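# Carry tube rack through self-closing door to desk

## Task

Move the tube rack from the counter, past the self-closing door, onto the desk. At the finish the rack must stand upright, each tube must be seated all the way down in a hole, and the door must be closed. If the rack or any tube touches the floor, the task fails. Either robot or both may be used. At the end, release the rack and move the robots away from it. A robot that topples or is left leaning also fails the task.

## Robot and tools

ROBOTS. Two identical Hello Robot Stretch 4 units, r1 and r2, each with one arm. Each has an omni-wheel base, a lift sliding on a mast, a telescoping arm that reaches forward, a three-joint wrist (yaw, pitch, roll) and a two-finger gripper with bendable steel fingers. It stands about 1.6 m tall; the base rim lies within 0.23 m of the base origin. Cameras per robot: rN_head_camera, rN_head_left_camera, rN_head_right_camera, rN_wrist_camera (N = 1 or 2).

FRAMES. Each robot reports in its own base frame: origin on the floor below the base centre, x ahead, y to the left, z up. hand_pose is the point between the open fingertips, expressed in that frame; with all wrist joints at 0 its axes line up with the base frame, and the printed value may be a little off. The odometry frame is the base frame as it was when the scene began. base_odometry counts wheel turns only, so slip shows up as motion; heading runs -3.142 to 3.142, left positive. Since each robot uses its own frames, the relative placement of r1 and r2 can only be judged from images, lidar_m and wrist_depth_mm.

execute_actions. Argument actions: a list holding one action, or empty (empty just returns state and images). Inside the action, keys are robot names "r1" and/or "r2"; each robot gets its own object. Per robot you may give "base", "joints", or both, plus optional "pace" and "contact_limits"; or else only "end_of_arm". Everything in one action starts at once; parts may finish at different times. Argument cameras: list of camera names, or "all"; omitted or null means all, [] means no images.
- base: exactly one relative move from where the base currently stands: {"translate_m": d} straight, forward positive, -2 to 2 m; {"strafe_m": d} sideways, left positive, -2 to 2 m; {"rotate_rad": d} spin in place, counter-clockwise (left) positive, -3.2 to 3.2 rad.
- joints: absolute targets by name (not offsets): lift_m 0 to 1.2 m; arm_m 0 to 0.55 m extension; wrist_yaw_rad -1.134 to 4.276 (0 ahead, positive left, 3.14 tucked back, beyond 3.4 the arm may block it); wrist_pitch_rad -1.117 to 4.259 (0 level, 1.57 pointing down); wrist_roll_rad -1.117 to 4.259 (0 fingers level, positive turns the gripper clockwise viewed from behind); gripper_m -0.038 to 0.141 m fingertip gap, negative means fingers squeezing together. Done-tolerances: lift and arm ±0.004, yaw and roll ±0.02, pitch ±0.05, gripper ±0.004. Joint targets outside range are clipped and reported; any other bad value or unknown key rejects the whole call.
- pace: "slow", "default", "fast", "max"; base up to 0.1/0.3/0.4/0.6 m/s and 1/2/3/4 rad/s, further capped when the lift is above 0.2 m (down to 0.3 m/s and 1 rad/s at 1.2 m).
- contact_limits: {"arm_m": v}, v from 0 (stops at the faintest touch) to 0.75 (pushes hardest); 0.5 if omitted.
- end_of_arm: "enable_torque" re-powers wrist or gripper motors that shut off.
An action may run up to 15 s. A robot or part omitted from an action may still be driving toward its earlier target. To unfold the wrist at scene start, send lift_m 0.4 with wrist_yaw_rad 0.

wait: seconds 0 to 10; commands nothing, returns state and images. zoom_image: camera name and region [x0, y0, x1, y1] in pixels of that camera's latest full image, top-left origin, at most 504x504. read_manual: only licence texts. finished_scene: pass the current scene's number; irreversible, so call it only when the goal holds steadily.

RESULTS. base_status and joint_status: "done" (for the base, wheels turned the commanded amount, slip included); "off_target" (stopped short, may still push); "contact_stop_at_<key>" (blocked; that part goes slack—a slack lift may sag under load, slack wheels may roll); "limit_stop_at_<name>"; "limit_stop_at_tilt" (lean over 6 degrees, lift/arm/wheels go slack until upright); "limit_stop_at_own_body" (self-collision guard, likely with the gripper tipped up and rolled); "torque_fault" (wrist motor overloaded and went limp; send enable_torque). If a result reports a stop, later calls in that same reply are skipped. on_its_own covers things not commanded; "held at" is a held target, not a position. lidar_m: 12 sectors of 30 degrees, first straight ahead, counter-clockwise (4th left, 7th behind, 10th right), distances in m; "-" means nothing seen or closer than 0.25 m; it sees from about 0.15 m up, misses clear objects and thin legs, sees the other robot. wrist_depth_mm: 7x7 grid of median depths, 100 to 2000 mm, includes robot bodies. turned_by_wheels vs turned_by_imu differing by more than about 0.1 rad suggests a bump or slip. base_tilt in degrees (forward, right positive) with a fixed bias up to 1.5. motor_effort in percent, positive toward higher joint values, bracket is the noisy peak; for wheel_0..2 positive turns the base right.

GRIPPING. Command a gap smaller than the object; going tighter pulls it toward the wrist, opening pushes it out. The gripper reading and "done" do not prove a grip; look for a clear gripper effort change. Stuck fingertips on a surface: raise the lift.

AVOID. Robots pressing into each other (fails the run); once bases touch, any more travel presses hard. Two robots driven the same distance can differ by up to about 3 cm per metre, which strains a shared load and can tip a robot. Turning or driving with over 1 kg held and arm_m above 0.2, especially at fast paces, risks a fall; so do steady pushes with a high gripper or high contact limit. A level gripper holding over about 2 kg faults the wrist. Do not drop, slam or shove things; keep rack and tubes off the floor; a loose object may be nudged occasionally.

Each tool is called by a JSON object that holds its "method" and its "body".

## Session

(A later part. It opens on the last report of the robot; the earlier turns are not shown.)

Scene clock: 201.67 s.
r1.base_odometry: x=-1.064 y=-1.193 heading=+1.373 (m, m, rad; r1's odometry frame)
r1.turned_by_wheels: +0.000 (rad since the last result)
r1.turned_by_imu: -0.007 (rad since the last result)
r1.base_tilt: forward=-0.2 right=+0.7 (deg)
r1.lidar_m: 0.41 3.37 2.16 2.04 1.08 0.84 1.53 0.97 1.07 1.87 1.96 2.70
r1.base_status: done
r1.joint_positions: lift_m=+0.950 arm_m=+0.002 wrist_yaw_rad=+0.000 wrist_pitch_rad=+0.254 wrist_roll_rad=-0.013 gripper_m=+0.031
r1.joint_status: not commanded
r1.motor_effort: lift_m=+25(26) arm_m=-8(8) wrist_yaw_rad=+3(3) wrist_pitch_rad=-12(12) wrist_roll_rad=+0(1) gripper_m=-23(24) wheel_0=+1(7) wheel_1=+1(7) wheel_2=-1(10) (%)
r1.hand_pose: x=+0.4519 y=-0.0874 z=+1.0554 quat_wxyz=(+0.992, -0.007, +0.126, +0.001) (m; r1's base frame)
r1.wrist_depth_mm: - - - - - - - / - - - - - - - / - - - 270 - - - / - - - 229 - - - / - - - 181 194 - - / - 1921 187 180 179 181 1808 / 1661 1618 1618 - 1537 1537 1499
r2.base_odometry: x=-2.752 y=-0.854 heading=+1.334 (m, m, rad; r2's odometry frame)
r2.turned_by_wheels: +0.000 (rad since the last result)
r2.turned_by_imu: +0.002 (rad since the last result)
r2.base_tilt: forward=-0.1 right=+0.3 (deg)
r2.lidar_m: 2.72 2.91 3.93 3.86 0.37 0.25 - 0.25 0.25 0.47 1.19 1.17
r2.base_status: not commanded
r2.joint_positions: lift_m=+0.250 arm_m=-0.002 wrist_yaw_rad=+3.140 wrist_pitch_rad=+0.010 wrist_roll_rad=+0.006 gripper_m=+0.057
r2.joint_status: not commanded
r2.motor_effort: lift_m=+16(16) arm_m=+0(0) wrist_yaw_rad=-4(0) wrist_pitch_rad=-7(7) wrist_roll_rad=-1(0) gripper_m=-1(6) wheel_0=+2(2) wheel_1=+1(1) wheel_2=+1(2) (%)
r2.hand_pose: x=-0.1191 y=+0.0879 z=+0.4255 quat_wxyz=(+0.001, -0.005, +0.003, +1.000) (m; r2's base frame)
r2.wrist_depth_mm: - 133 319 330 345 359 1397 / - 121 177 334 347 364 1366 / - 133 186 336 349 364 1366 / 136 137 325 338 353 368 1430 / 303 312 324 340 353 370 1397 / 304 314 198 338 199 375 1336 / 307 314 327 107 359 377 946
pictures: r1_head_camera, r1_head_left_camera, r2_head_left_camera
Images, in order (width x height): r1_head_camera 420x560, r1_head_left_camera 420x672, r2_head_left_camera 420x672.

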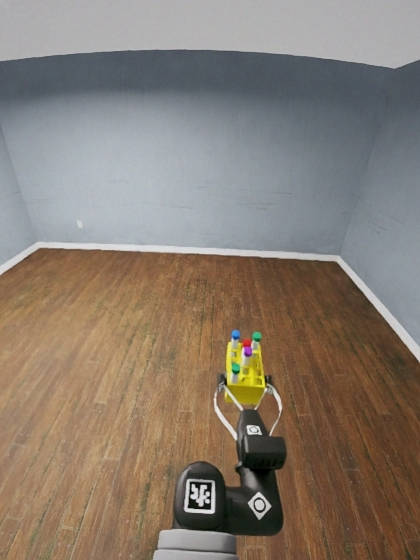

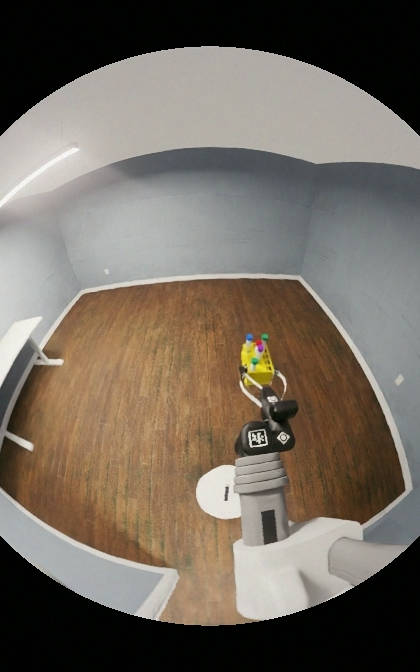

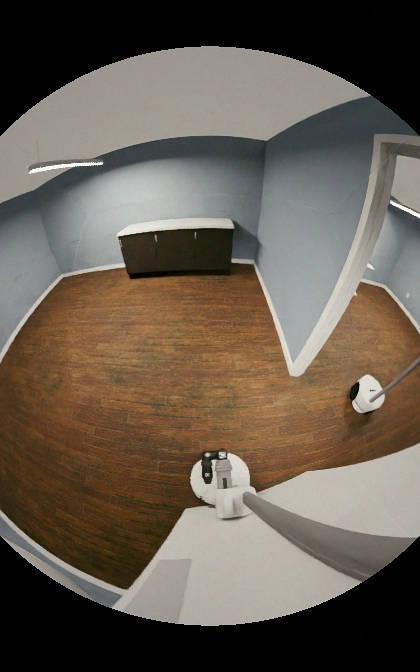

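{"method": "execute_actions", "body": {"actions": [{"r1":{"base":{"translate_m":0.7}},"r2":{"base":{"translate_m":0.5},"pace":"slow"}}], "cameras": ["r2_head_left_camera"]}}

{"method": "execute_actions", "body": {"actions": [{"r1":{"base":{"rotate_rad":1.57},"pace":"slow"},"r2":{"base":{"strafe_m":-0.45},"pace":"slow"}}], "cameras": ["r2_head_left_camera","r1_head_camera","r1_wrist_camera"]}}

Scene clock: 211.20 s.
r1.base_odometry: x=-0.926 y=-0.507 heading=+1.373 (m, m, rad; r1's odometry frame)
r1.turned_by_wheels: +0.000 (rad since the last result)
r1.turned_by_imu: -0.006 (rad since the last result)
r1.base_tilt: forward=-0.2 right=+0.6 (deg)
r1.lidar_m: 0.42 2.65 2.18 2.06 2.08 1.51 1.55 1.56 1.96 1.87 1.95 2.64
r1.base_status: done
r1.joint_positions: lift_m=+0.950 arm_m=+0.002 wrist_yaw_rad=+0.000 wrist_pitch_rad=+0.254 wrist_roll_rad=-0.013 gripper_m=+0.031
r1.joint_status: not commanded
r1.motor_effort: lift_m=+25(25) arm_m=-8(8) wrist_yaw_rad=+5(4) wrist_pitch_rad=-12(14) wrist_roll_rad=+0(1) gripper_m=-25(25) wheel_0=+2(5) wheel_1=+2(6) wheel_2=+0(8) (%)
r1.hand_pose: x=+0.4519 y=-0.0874 z=+1.0554 quat_wxyz=(+0.992, -0.007, +0.126, +0.001) (m; r1's base frame)
r1.wrist_depth_mm: - - - - - - - / - - - - - - - / - - - 266 - - - / - - - 225 - - - / - - - 181 195 - - / - 1983 186 180 179 181 1863 / 1618 1618 1618 - 1537 1576 1499
r2.base_odometry: x=-2.634 y=-0.368 heading=+1.334 (m, m, rad; r2's odometry frame)
r2.turned_by_wheels: +0.001 (rad since the last result)
r2.turned_by_imu: +0.003 (rad since the last result)
r2.base_tilt: forward=-0.2 right=+0.4 (deg)
r2.lidar_m: 2.24 2.38 3.92 3.81 2.49 1.87 0.25 0.27 0.60 2.11 0.86 1.19
r2.base_status: done
r2.joint_positions: lift_m=+0.250 arm_m=-0.002 wrist_yaw_rad=+3.140 wrist_pitch_rad=+0.010 wrist_roll_rad=+0.006 gripper_m=+0.057
r2.joint_status: not commanded
r2.motor_effort: lift_m=+16(16) arm_m=+0(0) wrist_yaw_rad=-5(2) wrist_pitch_rad=-8(7) wrist_roll_rad=-1(1) gripper_m=-2(4) wheel_0=-2(7) wheel_1=+5(9) wheel_2=+2(7) (%)
r2.hand_pose: x=-0.1191 y=+0.0879 z=+0.4255 quat_wxyz=(+0.001, -0.005, +0.003, +1.000) (m; r2's base frame)
r2.wrist_depth_mm: - 133 309 287 271 1863 1808 / - 121 178 290 274 1808 1808 / - 133 186 293 276 1863 1863 / 136 137 317 296 278 1863 1808 / 418 375 322 298 277 1921 1863 / 421 379 198 300 199 1366 1336 / 427 368 345 107 286 917 946
pictures: r2_head_left_camera
Images, in order (width x height): r2_head_left_camera 420x672.

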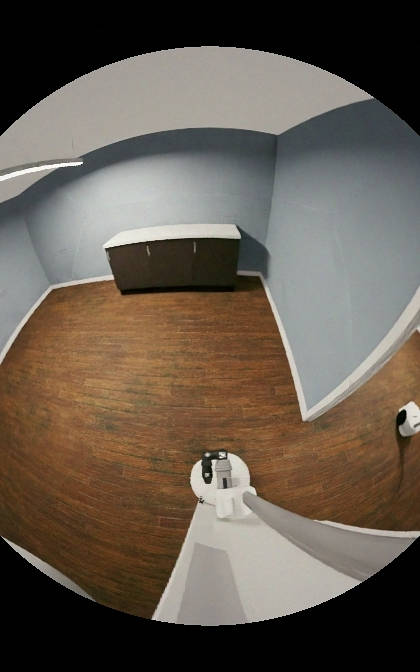

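Scene clock: 216.87 s.
r1.base_odometry: x=-0.927 y=-0.507 heading=+2.943 (m, m, rad; r1's odometry frame)
r1.turned_by_wheels: +1.569 (rad since the last result)
r1.turned_by_imu: +1.553 (rad since the last result)
r1.base_tilt: forward=-0.1 right=+0.6 (deg)
r1.lidar_m: 0.42 2.08 1.49 1.52 1.57 1.99 1.88 1.95 2.66 2.55 2.64 2.16
r1.base_status: done
r1.joint_positions: lift_m=+0.950 arm_m=+0.002 wrist_yaw_rad=+0.000 wrist_pitch_rad=+0.254 wrist_roll_rad=-0.013 gripper_m=+0.031
r1.joint_status: not commanded
r1.motor_effort: lift_m=+25(25) arm_m=-8(8) wrist_yaw_rad=+2(3) wrist_pitch_rad=-12(12) wrist_roll_rad=+1(1) gripper_m=-26(25) wheel_0=-2(6) wheel_1=-3(8) wheel_2=-1(5) (%)
r1.hand_pose: x=+0.4519 y=-0.0874 z=+1.0554 quat_wxyz=(+0.992, -0.007, +0.126, +0.001) (m; r1's base frame)
r1.wrist_depth_mm: - - - - - - - / - - - - - - - / - - - 266 - - - / - - - 229 - - - / - - - 181 194 - - / 1921 1921 186 180 179 181 1808 / 1661 1576 1618 - 1576 1499 1464
r2.base_odometry: x=-2.197 y=-0.473 heading=+1.333 (m, m, rad; r2's odometry frame)
r2.turned_by_wheels: -0.001 (rad since the last result)
r2.turned_by_imu: +0.001 (rad since the last result)
r2.base_tilt: forward=-0.2 right=+0.3 (deg)
r2.lidar_m: 1.72 2.34 4.34 0.25 0.27 - 0.25 0.41 2.87 1.66 0.48 0.50
r2.base_status: done
r2.joint_positions: lift_m=+0.250 arm_m=-0.002 wrist_yaw_rad=+3.140 wrist_pitch_rad=+0.010 wrist_roll_rad=+0.006 gripper_m=+0.057
r2.joint_status: not commanded
r2.motor_effort: lift_m=+16(16) arm_m=+0(0) wrist_yaw_rad=-2(2) wrist_pitch_rad=-7(7) wrist_roll_rad=-1(0) gripper_m=-1(1) wheel_0=-9(4) wheel_1=-11(11) wheel_2=+5(8) (%)
r2.hand_pose: x=-0.1191 y=+0.0879 z=+0.4255 quat_wxyz=(+0.001, -0.005, +0.003, +1.000) (m; r2's base frame)
r2.wrist_depth_mm: - 133 353 303 253 216 194 / - 121 178 307 255 219 196 / - 133 186 312 258 220 197 / 136 137 366 315 260 222 199 / 741 544 375 319 252 224 200 / 750 559 198 320 199 224 202 / 750 504 430 107 262 218 203
pictures: r1_head_camera, r1_wrist_camera, r2_head_left_camera
Images, in order (width x height): r1_head_camera 420x560, r1_wrist_camera 616x392, r2_head_left_camera 420x672.

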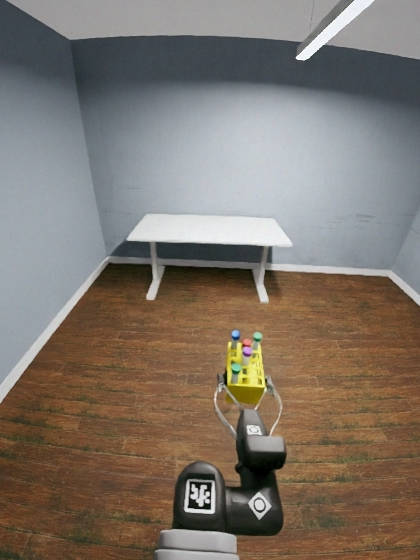

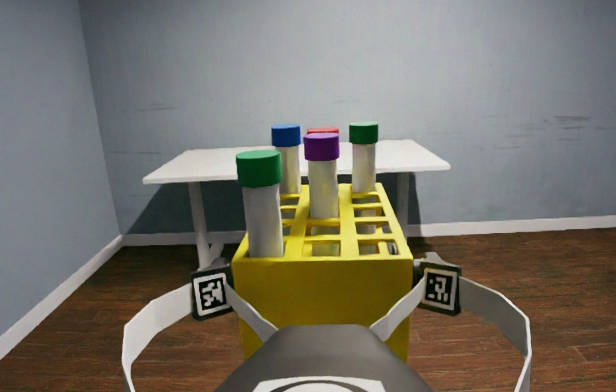

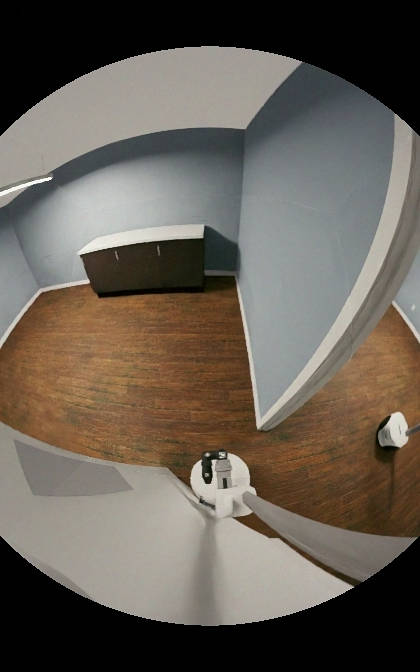

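{"method": "execute_actions", "body": {"actions": [{"r1":{"base":{"translate_m":1.4}},"r2":{"base":{"strafe_m":-0.6},"pace":"slow"}}], "cameras": ["r2_head_left_camera","r1_head_camera","r1_wrist_camera"]}}

Scene clock: 225.40 s.
r1.base_odometry: x=-2.299 y=-0.231 heading=+2.943 (m, m, rad; r1's odometry frame)
r1.turned_by_wheels: +0.000 (rad since the last result)
r1.turned_by_imu: -0.008 (rad since the last result)
r1.base_tilt: forward=-0.2 right=+0.7 (deg)
r1.lidar_m: 0.43 0.67 0.93 1.45 1.51 1.70 3.32 3.39 2.64 2.53 2.10 0.69
r1.base_status: done
r1.joint_positions: lift_m=+0.950 arm_m=+0.002 wrist_yaw_rad=+0.000 wrist_pitch_rad=+0.254 wrist_roll_rad=-0.013 gripper_m=+0.031
r1.joint_status: not commanded
r1.motor_effort: lift_m=+25(25) arm_m=-8(8) wrist_yaw_rad=+3(3) wrist_pitch_rad=-11(12) wrist_roll_rad=-1(1) gripper_m=-24(26) wheel_0=+2(6) wheel_1=+2(6) wheel_2=+0(12) (%)
r1.hand_pose: x=+0.4519 y=-0.0874 z=+1.0554 quat_wxyz=(+0.992, -0.007, +0.126, +0.001) (m; r1's base frame)
r1.wrist_depth_mm: 1138 1138 1118 1118 1118 1118 1098 / 1205 1182 1182 1182 1160 1160 1160 / 1205 1229 1229 267 1205 1229 1205 / 1281 1281 1281 229 1255 1255 1255 / 1078 1078 976 180 195 946 1008 / 788 750 186 180 179 181 715 / 640 621 621 - 597 591 580
r2.base_odometry: x=-1.614 y=-0.614 heading=+1.333 (m, m, rad; r2's odometry frame)
r2.turned_by_wheels: +0.000 (rad since the last result)
r2.turned_by_imu: +0.003 (rad since the last result)
r2.base_tilt: forward=-0.2 right=+0.4 (deg)
r2.lidar_m: 0.37 0.35 0.25 0.25 0.25 0.34 0.66 2.00 2.91 3.82 1.67 1.70
r2.base_status: done
r2.joint_positions: lift_m=+0.250 arm_m=-0.002 wrist_yaw_rad=+3.140 wrist_pitch_rad=+0.010 wrist_roll_rad=+0.006 gripper_m=+0.057
r2.joint_status: not commanded
r2.motor_effort: lift_m=+17(17) arm_m=+1(0) wrist_yaw_rad=-2(2) wrist_pitch_rad=-7(7) wrist_roll_rad=-1(1) gripper_m=-4(2) wheel_0=+4(3) wheel_1=-4(13) wheel_2=+1(5) (%)
r2.hand_pose: x=-0.1191 y=+0.0879 z=+0.4255 quat_wxyz=(+0.001, -0.005, +0.003, +1.000) (m; r2's base frame)
r2.wrist_depth_mm: - 133 - 1983 668 357 260 / - 121 178 - 683 359 263 / - 133 186 - 699 364 265 / 136 137 - - 715 368 266 / - - - - 569 370 268 / 1366 1499 198 1308 199 373 270 / 976 960 1008 107 661 330 271
pictures: r1_head_camera, r1_wrist_camera, r2_head_left_camera
Images, in order (width x height): r1_head_camera 420x560, r1_wrist_camera 616x392, r2_head_left_camera 420x672.

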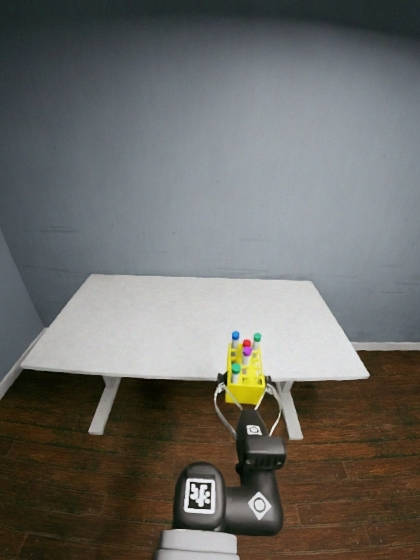

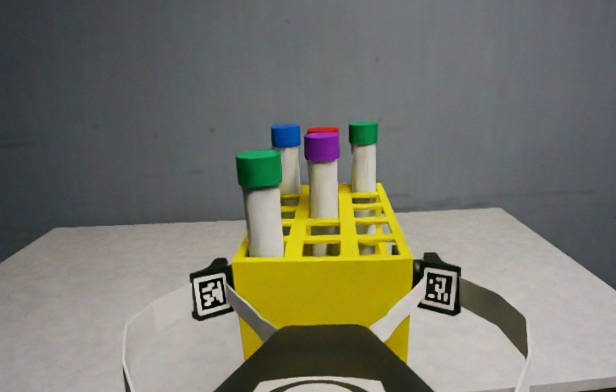

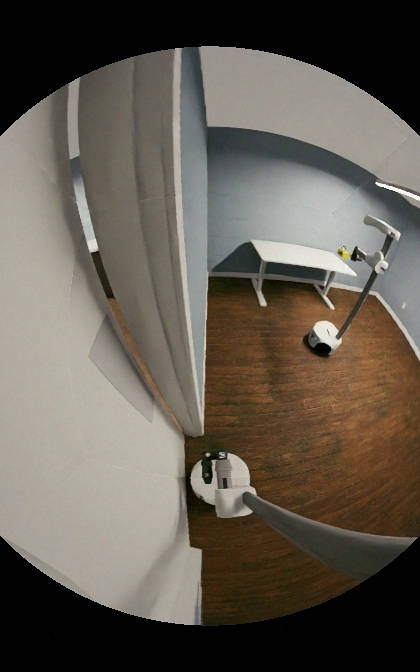

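{"method": "execute_actions", "body": {"actions": [{"r1":{"base":{"translate_m":0.25},"joints":{"arm_m":0.25}},"r2":{"base":{"strafe_m":-0.5}}}], "cameras": []}}

{"method": "execute_actions", "body": {"actions": [{"r1":{"joints":{"lift_m":0.73},"pace":"slow"}}], "cameras": ["r2_head_left_camera","r1_head_camera","r1_wrist_camera"]}}

Scene clock: 230.77 s.
r1.base_odometry: x=-2.544 y=-0.181 heading=+2.943 (m, m, rad; r1's odometry frame)
r1.turned_by_wheels: +0.000 (rad since the last result)
r1.turned_by_imu: -0.003 (rad since the last result)
r1.base_tilt: forward=-0.2 right=+0.6 (deg)
r1.lidar_m: 0.40 0.41 0.57 1.46 1.50 1.56 3.61 3.66 2.64 2.54 0.62 0.44
r1.base_status: done
r1.joint_positions: lift_m=+0.950 arm_m=+0.249 wrist_yaw_rad=+0.000 wrist_pitch_rad=+0.254 wrist_roll_rad=-0.013 gripper_m=+0.031
r1.joint_status: all done
r1.motor_effort: lift_m=+25(25) arm_m=+7(6) wrist_yaw_rad=+4(5) wrist_pitch_rad=-12(13) wrist_roll_rad=+1(0) gripper_m=-26(27) wheel_0=+0(7) wheel_1=+0(6) wheel_2=+1(11) (%)
r1.hand_pose: x=+0.6988 y=-0.0874 z=+1.0554 quat_wxyz=(+0.992, -0.007, +0.127, +0.001) (m; r1's base frame)
r1.wrist_depth_mm: 676 676 676 668 668 661 661 / 699 699 699 707 699 699 691 / 732 732 741 268 715 715 723 / 768 768 768 229 741 759 750 / 809 809 798 181 195 798 798 / 788 741 186 180 180 181 707 / 627 621 621 - 597 591 580
r2.base_odometry: x=-1.128 y=-0.732 heading=+1.333 (m, m, rad; r2's odometry frame)
r2.turned_by_wheels: +0.000 (rad since the last result)
r2.turned_by_imu: +0.003 (rad since the last result)
r2.base_tilt: forward=-0.3 right=+0.3 (deg)
r2.lidar_m: 1.97 0.84 0.68 0.68 0.73 0.93 1.96 2.08 3.00 3.36 3.56 1.56
r2.base_status: done
r2.joint_positions: lift_m=+0.250 arm_m=-0.002 wrist_yaw_rad=+3.140 wrist_pitch_rad=+0.010 wrist_roll_rad=+0.006 gripper_m=+0.057
r2.joint_status: not commanded
r2.motor_effort: lift_m=+17(17) arm_m=+0(0) wrist_yaw_rad=-2(3) wrist_pitch_rad=-7(7) wrist_roll_rad=-1(0) gripper_m=-3(3) wheel_0=+1(11) wheel_1=+0(9) wheel_2=-1(2) (%)
r2.hand_pose: x=-0.1191 y=+0.0879 z=+0.4255 quat_wxyz=(+0.001, -0.005, +0.003, +1.000) (m; r2's base frame)
r2.wrist_depth_mm: - 133 - - - 1336 878 / - 121 177 - - 1308 878 / - 133 186 - - 1336 878 / 136 137 - - - 1336 891 / - - - - - 1366 891 / 1366 1499 198 1397 199 1255 904 / 960 960 1008 107 976 917 866
pictures: none
No camera images: the call's "cameras" was empty. Leave "cameras" out to get every camera's image.

Scene clock: 233.27 s.
r1.base_odometry: x=-2.544 y=-0.181 heading=+2.943 (m, m, rad; r1's odometry frame)
r1.turned_by_wheels: +0.000 (rad since the last result)
r1.turned_by_imu: -0.001 (rad since the last result)
r1.base_tilt: forward=-0.1 right=+0.6 (deg)
r1.lidar_m: 0.40 0.42 0.58 1.46 1.50 1.55 3.63 3.65 2.65 2.52 0.60 0.43
r1.base_status: not commanded
r1.joint_positions: lift_m=+0.730 arm_m=+0.249 wrist_yaw_rad=+0.000 wrist_pitch_rad=+0.254 wrist_roll_rad=-0.013 gripper_m=+0.031
r1.joint_status: all done
r1.motor_effort: lift_m=+16(27) arm_m=+8(8) wrist_yaw_rad=+1(4) wrist_pitch_rad=-12(12) wrist_roll_rad=+1(1) gripper_m=-26(23) wheel_0=+0(0) wheel_1=+1(0) wheel_2=+1(1) (%)
r1.hand_pose: x=+0.6988 y=-0.0874 z=+0.8362 quat_wxyz=(+0.992, -0.007, +0.127, +0.001) (m; r1's base frame)
r1.wrist_depth_mm: 676 683 668 668 676 661 654 / 699 707 699 691 691 699 691 / 732 741 732 267 723 723 723 / 768 759 707 228 654 699 668 / 539 530 496 181 195 480 466 / 397 375 186 180 179 180 357 / 322 315 314 - 301 298 298
r2.base_odometry: x=-1.128 y=-0.732 heading=+1.333 (m, m, rad; r2's odometry frame)
r2.turned_by_wheels: +0.000 (rad since the last result)
r2.turned_by_imu: +0.001 (rad since the last result)
r2.base_tilt: forward=-0.4 right=+0.2 (deg)
r2.lidar_m: 1.97 0.83 0.70 0.68 0.73 0.95 1.94 2.08 3.00 3.35 3.58 1.55
r2.base_status: not commanded
r2.joint_positions: lift_m=+0.250 arm_m=-0.002 wrist_yaw_rad=+3.140 wrist_pitch_rad=+0.010 wrist_roll_rad=+0.006 gripper_m=+0.057
r2.joint_status: not commanded
r2.motor_effort: lift_m=+17(16) arm_m=+0(0) wrist_yaw_rad=-1(4) wrist_pitch_rad=-8(7) wrist_roll_rad=+0(0) gripper_m=-8(3) wheel_0=+1(1) wheel_1=+0(0) wheel_2=+0(1) (%)
r2.hand_pose: x=-0.1191 y=+0.0879 z=+0.4255 quat_wxyz=(+0.001, -0.005, +0.003, +1.000) (m; r2's base frame)
r2.wrist_depth_mm: - 133 - - - 1308 866 / - 121 178 - - 1336 878 / - 133 186 - - 1336 891 / 136 137 - - - 1336 878 / - - - - - 1366 891 / 1366 1464 198 1397 200 1255 891 / 960 960 1025 107 991 904 854
pictures: r1_head_camera, r1_wrist_camera, r2_head_left_camera
Images, in order (width x height): r1_head_camera 420x560, r1_wrist_camera 616x392, r2_head_left_camera 420x672.

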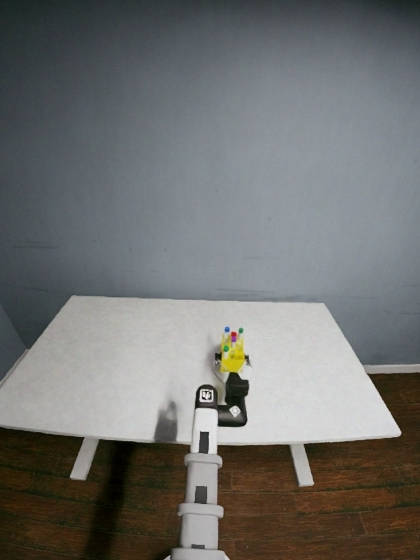

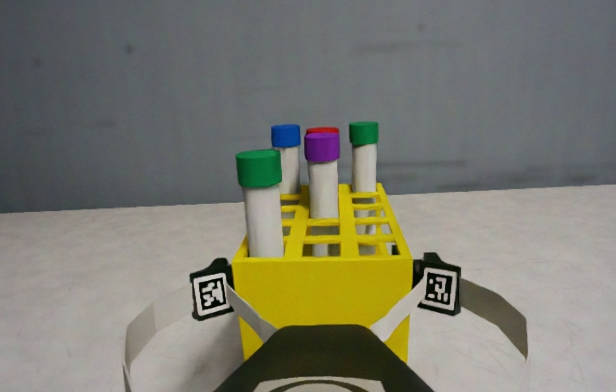

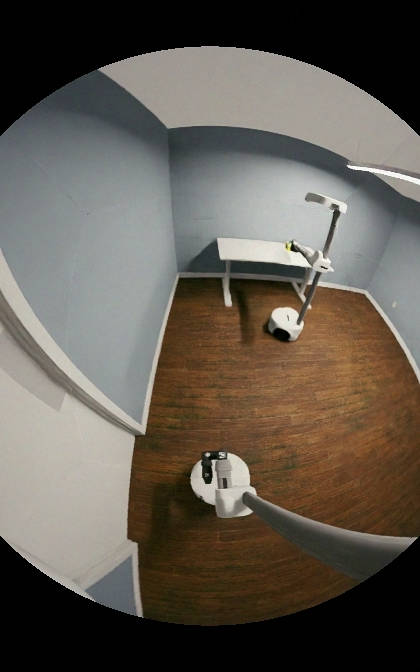

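{"method": "execute_actions", "body": {"actions": [{"r1":{"joints":{"lift_m":0.668},"pace":"slow"}}], "cameras": ["r1_wrist_camera"]}}

Scene clock: 236.37 s.
r1.base_odometry: x=-2.544 y=-0.181 heading=+2.943 (m, m, rad; r1's odometry frame)
r1.turned_by_wheels: +0.000 (rad since the last result)
r1.turned_by_imu: -0.001 (rad since the last result)
r1.base_tilt: forward=-0.2 right=+0.6 (deg)
r1.lidar_m: 0.40 0.43 0.59 1.46 1.53 1.57 3.61 3.65 2.64 2.53 0.62 0.42
r1.base_status: not commanded
r1.joint_positions: lift_m=+0.668 arm_m=+0.249 wrist_yaw_rad=+0.000 wrist_pitch_rad=+0.254 wrist_roll_rad=-0.013 gripper_m=+0.031
r1.joint_status: all done
r1.motor_effort: lift_m=+16(18) arm_m=+7(8) wrist_yaw_rad=+3(4) wrist_pitch_rad=-12(13) wrist_roll_rad=+0(0) gripper_m=-24(27) wheel_0=+0(0) wheel_1=+1(1) wheel_2=+1(2) (%)
r1.hand_pose: x=+0.6988 y=-0.0874 z=+0.7742 quat_wxyz=(+0.992, -0.007, +0.127, +0.001) (m; r1's base frame)
r1.wrist_depth_mm: 683 668 676 676 676 668 668 / 715 707 699 699 691 691 699 / 750 741 732 266 723 715 715 / 603 580 512 229 473 500 484 / 392 387 357 181 194 347 340 / 289 273 186 180 179 181 260 / 232 229 228 - 218 216 214
r2.base_odometry: x=-1.128 y=-0.732 heading=+1.333 (m, m, rad; r2's odometry frame)
r2.turned_by_wheels: +0.000 (rad since the last result)
r2.turned_by_imu: +0.001 (rad since the last result)
r2.base_tilt: forward=-0.2 right=+0.3 (deg)
r2.lidar_m: 1.95 0.83 0.68 0.67 0.75 0.93 1.94 2.08 2.96 3.34 3.56 1.53
r2.base_status: not commanded
r2.joint_positions: lift_m=+0.250 arm_m=-0.002 wrist_yaw_rad=+3.140 wrist_pitch_rad=+0.010 wrist_roll_rad=+0.006 gripper_m=+0.057
r2.joint_status: not commanded
r2.motor_effort: lift_m=+16(16) arm_m=+0(0) wrist_yaw_rad=+1(2) wrist_pitch_rad=-8(7) wrist_roll_rad=-1(0) gripper_m=-3(5) wheel_0=+1(1) wheel_1=+0(0) wheel_2=+0(0) (%)
r2.hand_pose: x=-0.1191 y=+0.0879 z=+0.4255 quat_wxyz=(+0.001, -0.005, +0.003, +1.000) (m; r2's base frame)
r2.wrist_depth_mm: - 133 - - - 1308 866 / - 121 178 - - 1336 878 / - 133 187 - - 1336 891 / 136 137 - - - 1366 891 / - - - - - 1366 891 / 1366 1464 198 1430 199 1255 904 / 976 960 1008 107 991 917 866
pictures: r1_wrist_camera
Images, in order (width x height): r1_wrist_camera 616x392.

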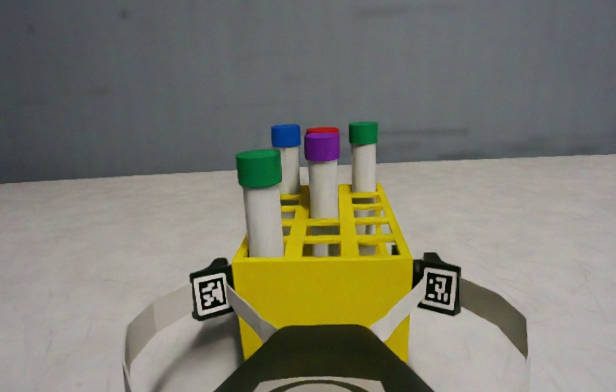

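Pitch effort still loaded; a bit lower.

{"method": "execute_actions", "body": {"actions": [{"r1":{"joints":{"lift_m":0.66},"pace":"slow"}}], "cameras": []}}

Scene clock: 238.07 s.
r1.base_odometry: x=-2.544 y=-0.181 heading=+2.943 (m, m, rad; r1's odometry frame)
r1.turned_by_wheels: +0.000 (rad since the last result)
r1.turned_by_imu: -0.001 (rad since the last result)
r1.base_tilt: forward=-0.1 right=+0.6 (deg)
r1.lidar_m: 0.41 0.41 0.58 1.46 1.51 1.56 3.60 3.66 2.65 2.52 0.62 0.43
r1.base_status: not commanded
r1.joint_positions: lift_m=+0.660 arm_m=+0.249 wrist_yaw_rad=+0.000 wrist_pitch_rad=+0.252 wrist_roll_rad=-0.013 gripper_m=+0.031
r1.joint_status: all done
r1.motor_effort: lift_m=+15(17) arm_m=+7(7) wrist_yaw_rad=+4(4) wrist_pitch_rad=-5(12) wrist_roll_rad=+0(1) gripper_m=-25(25) wheel_0=+0(0) wheel_1=+1(1) wheel_2=+2(2) (%)
r1.hand_pose: x=+0.6990 y=-0.0874 z=+0.7668 quat_wxyz=(+0.992, -0.007, +0.126, +0.001) (m; r1's base frame)
r1.wrist_depth_mm: 676 668 676 676 676 661 661 / 707 715 699 699 699 699 691 / 732 732 723 266 715 707 715 / 585 564 488 225 452 484 473 / 375 370 342 180 194 336 325 / 278 263 187 180 179 181 251 / 224 219 219 - 209 208 208
r2.base_odometry: x=-1.128 y=-0.732 heading=+1.333 (m, m, rad; r2's odometry frame)
r2.turned_by_wheels: +0.000 (rad since the last result)
r2.turned_by_imu: +0.001 (rad since the last result)
r2.base_tilt: forward=-0.3 right=+0.3 (deg)
r2.lidar_m: 1.96 0.81 0.69 0.68 0.74 0.95 1.94 2.07 2.96 3.32 3.56 1.54
r2.base_status: not commanded
r2.joint_positions: lift_m=+0.250 arm_m=-0.002 wrist_yaw_rad=+3.140 wrist_pitch_rad=+0.010 wrist_roll_rad=+0.006 gripper_m=+0.057
r2.joint_status: not commanded
r2.motor_effort: lift_m=+17(17) arm_m=+0(0) wrist_yaw_rad=+1(3) wrist_pitch_rad=-8(7) wrist_roll_rad=+0(1) gripper_m=-6(4) wheel_0=+1(1) wheel_1=+0(0) wheel_2=-1(0) (%)
r2.hand_pose: x=-0.1191 y=+0.0879 z=+0.4255 quat_wxyz=(+0.001, -0.005, +0.003, +1.000) (m; r2's base frame)
r2.wrist_depth_mm: - 133 - - - 1336 866 / - 121 178 - - 1336 891 / - 133 186 - - 1336 878 / 136 137 - - - 1366 891 / - - - - - 1366 891 / 1366 1464 198 1430 199 1255 904 / 960 960 1008 107 991 917 854
pictures: none
No camera images: the call's "cameras" was empty. Leave "cameras" out to get every camera's image.

Landed. Release and retreat.

{"method": "execute_actions", "body": {"actions": [{"r1":{"joints":{"gripper_m":0.14}}}], "cameras": ["r1_wrist_camera"]}}

{"method": "execute_actions", "body": {"actions": [{"r1":{"joints":{"arm_m":0.0},"base":{"translate_m":-0.4}}}], "cameras": ["r1_wrist_camera","r1_head_camera","r2_head_left_camera"]}}

Scene clock: 241.90 s.
r1.base_odometry: x=-2.544 y=-0.181 heading=+2.943 (m, m, rad; r1's odometry frame)
r1.turned_by_wheels: +0.000 (rad since the last result)
r1.turned_by_imu: -0.002 (rad since the last result)
r1.base_tilt: forward=-0.2 right=+0.6 (deg)
r1.lidar_m: 0.41 0.42 0.57 1.45 1.51 1.57 3.65 3.65 2.63 2.52 0.63 0.43
r1.base_status: not commanded
r1.joint_positions: lift_m=+0.660 arm_m=+0.249 wrist_yaw_rad=+0.000 wrist_pitch_rad=+0.252 wrist_roll_rad=-0.013 gripper_m=+0.140
r1.joint_status: all done
r1.motor_effort: lift_m=+16(15) arm_m=+7(7) wrist_yaw_rad=+2(3) wrist_pitch_rad=-7(8) wrist_roll_rad=+1(1) gripper_m=+1(25) wheel_0=+0(0) wheel_1=+1(1) wheel_2=+1(2) (%)
r1.hand_pose: x=+0.6990 y=-0.0874 z=+0.7668 quat_wxyz=(+0.992, -0.007, +0.126, +0.001) (m; r1's base frame)
r1.wrist_depth_mm: 676 676 676 668 668 676 661 / 707 699 707 699 691 691 683 / 741 723 732 277 715 715 715 / 580 564 530 236 452 484 469 / 375 370 320 192 274 310 324 / 277 263 207 192 192 234 250 / 223 218 225 - 209 211 207
r2.base_odometry: x=-1.128 y=-0.732 heading=+1.333 (m, m, rad; r2's odometry frame)
r2.turned_by_wheels: +0.000 (rad since the last result)
r2.turned_by_imu: +0.001 (rad since the last result)
r2.base_tilt: forward=-0.3 right=+0.4 (deg)
r2.lidar_m: 1.94 0.83 0.70 0.67 0.73 0.97 1.95 2.04 2.95 3.36 3.57 1.52
r2.base_status: not commanded
r2.joint_positions: lift_m=+0.250 arm_m=-0.002 wrist_yaw_rad=+3.140 wrist_pitch_rad=+0.010 wrist_roll_rad=+0.006 gripper_m=+0.057
r2.joint_status: not commanded
r2.motor_effort: lift_m=+17(17) arm_m=+0(0) wrist_yaw_rad=+2(1) wrist_pitch_rad=-7(7) wrist_roll_rad=-1(0) gripper_m=-3(5) wheel_0=+1(1) wheel_1=+0(0) wheel_2=+0(0) (%)
r2.hand_pose: x=-0.1191 y=+0.0879 z=+0.4255 quat_wxyz=(+0.001, -0.005, +0.003, +1.000) (m; r2's base frame)
r2.wrist_depth_mm: - 133 - - - 1308 866 / - 121 178 - - 1336 866 / - 133 186 - - 1336 891 / 136 137 - - - 1366 891 / - - - - - 1397 891 / 1366 1464 198 1430 199 1255 917 / 976 946 1025 107 976 904 854
pictures: r1_wrist_camera
Images, in order (width x height): r1_wrist_camera 616x392.

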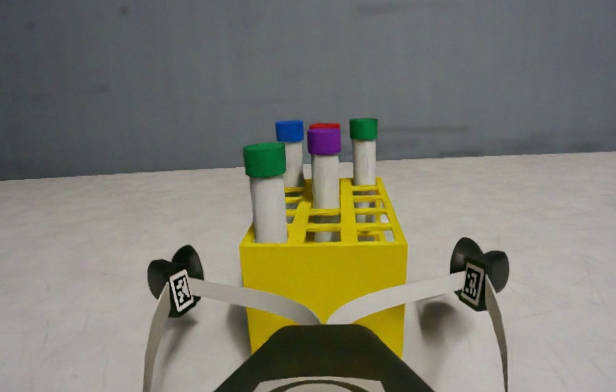

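Scene clock: 244.70 s.
r1.base_odometry: x=-2.152 y=-0.260 heading=+2.943 (m, m, rad; r1's odometry frame)
r1.turned_by_wheels: +0.000 (rad since the last result)
r1.turned_by_imu: +0.000 (rad since the last result)
r1.base_tilt: forward=-0.2 right=+0.6 (deg)
r1.lidar_m: 0.80 0.83 1.14 1.45 1.51 1.23 3.16 3.24 2.65 2.54 2.32 0.84
r1.base_status: done
r1.joint_positions: lift_m=+0.660 arm_m=+0.002 wrist_yaw_rad=+0.000 wrist_pitch_rad=+0.252 wrist_roll_rad=-0.013 gripper_m=+0.140
r1.joint_status: all done
r1.motor_effort: lift_m=+16(16) arm_m=-8(8) wrist_yaw_rad=+2(3) wrist_pitch_rad=-10(8) wrist_roll_rad=+1(1) gripper_m=-2(1) wheel_0=-1(7) wheel_1=-2(7) wheel_2=+1(11) (%)
r1.hand_pose: x=+0.4520 y=-0.0874 z=+0.7665 quat_wxyz=(+0.992, -0.007, +0.126, +0.001) (m; r1's base frame)
r1.wrist_depth_mm: 1255 1255 1281 1281 1255 1255 1255 / 1308 1308 1308 1281 1308 1281 1308 / 1336 1138 1060 820 917 891 842 / 661 707 676 647 1430 960 1397 / 1060 1499 1464 1499 1464 1008 1499 / 1397 1430 1397 1397 1336 1138 1397 / 1205 1205 1281 - 1182 1118 1138
r2.base_odometry: x=-1.128 y=-0.732 heading=+1.333 (m, m, rad; r2's odometry frame)
r2.turned_by_wheels: +0.000 (rad since the last result)
r2.turned_by_imu: +0.001 (rad since the last result)
r2.base_tilt: forward=-0.3 right=+0.3 (deg)
r2.lidar_m: 1.95 0.86 0.69 0.68 0.71 0.92 1.96 2.07 2.98 3.34 1.28 1.19
r2.base_status: not commanded
r2.joint_positions: lift_m=+0.250 arm_m=-0.002 wrist_yaw_rad=+3.140 wrist_pitch_rad=+0.010 wrist_roll_rad=+0.006 gripper_m=+0.057
r2.joint_status: not commanded
r2.motor_effort: lift_m=+16(16) arm_m=+0(0) wrist_yaw_rad=-1(4) wrist_pitch_rad=-8(7) wrist_roll_rad=+0(0) gripper_m=-2(6) wheel_0=+1(1) wheel_1=+0(0) wheel_2=+0(0) (%)
r2.hand_pose: x=-0.1191 y=+0.0879 z=+0.4255 quat_wxyz=(+0.001, -0.005, +0.003, +1.000) (m; r2's base frame)
r2.wrist_depth_mm: - 133 - - - 1308 866 / - 121 178 - - 1336 878 / - 133 186 - - 1336 878 / 136 137 - - - 1366 891 / - - - - - 1366 891 / 1366 1499 198 1397 199 1229 891 / 960 960 1008 107 976 917 866
pictures: r1_head_camera, r1_wrist_camera, r2_head_left_camera
Images, in order (width x height): r1_head_camera 420x560, r1_wrist_camera 616x392, r2_head_left_camera 420x672.

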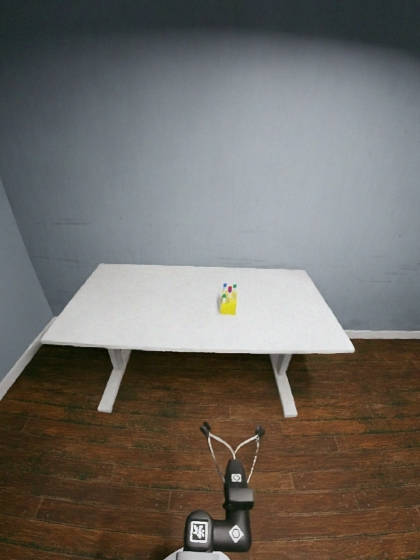

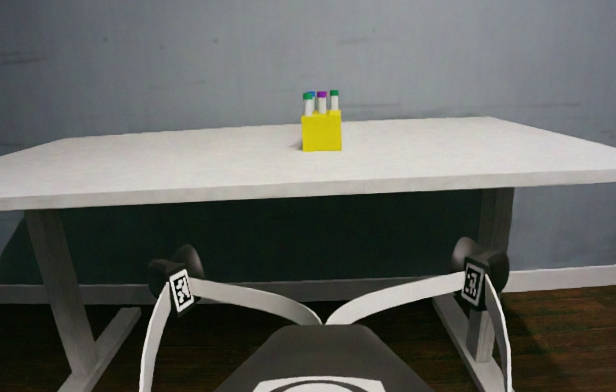

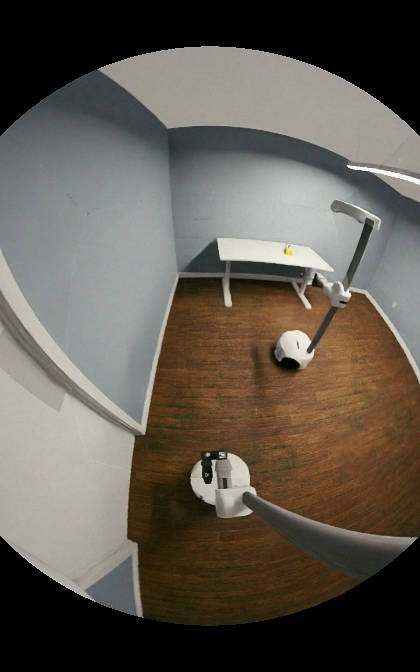

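{"method": "zoom_image", "body": {"camera": "r1_wrist_camera", "region": [280,70,360,160]}}

Region (280, 70, 360, 160) of r1_wrist_camera's 616x392 image, scaled by 5.600.

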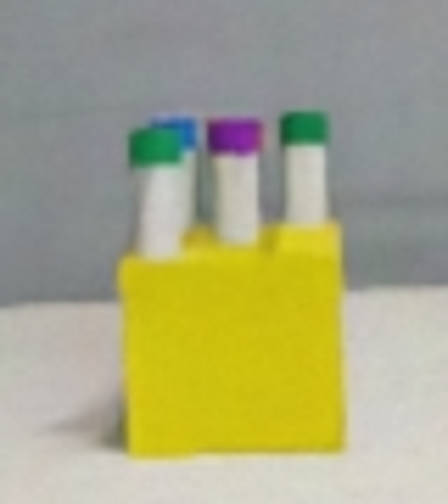

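{"method": "finished_scene", "body": {"scene": 1}}

The scene is finished: the task was done.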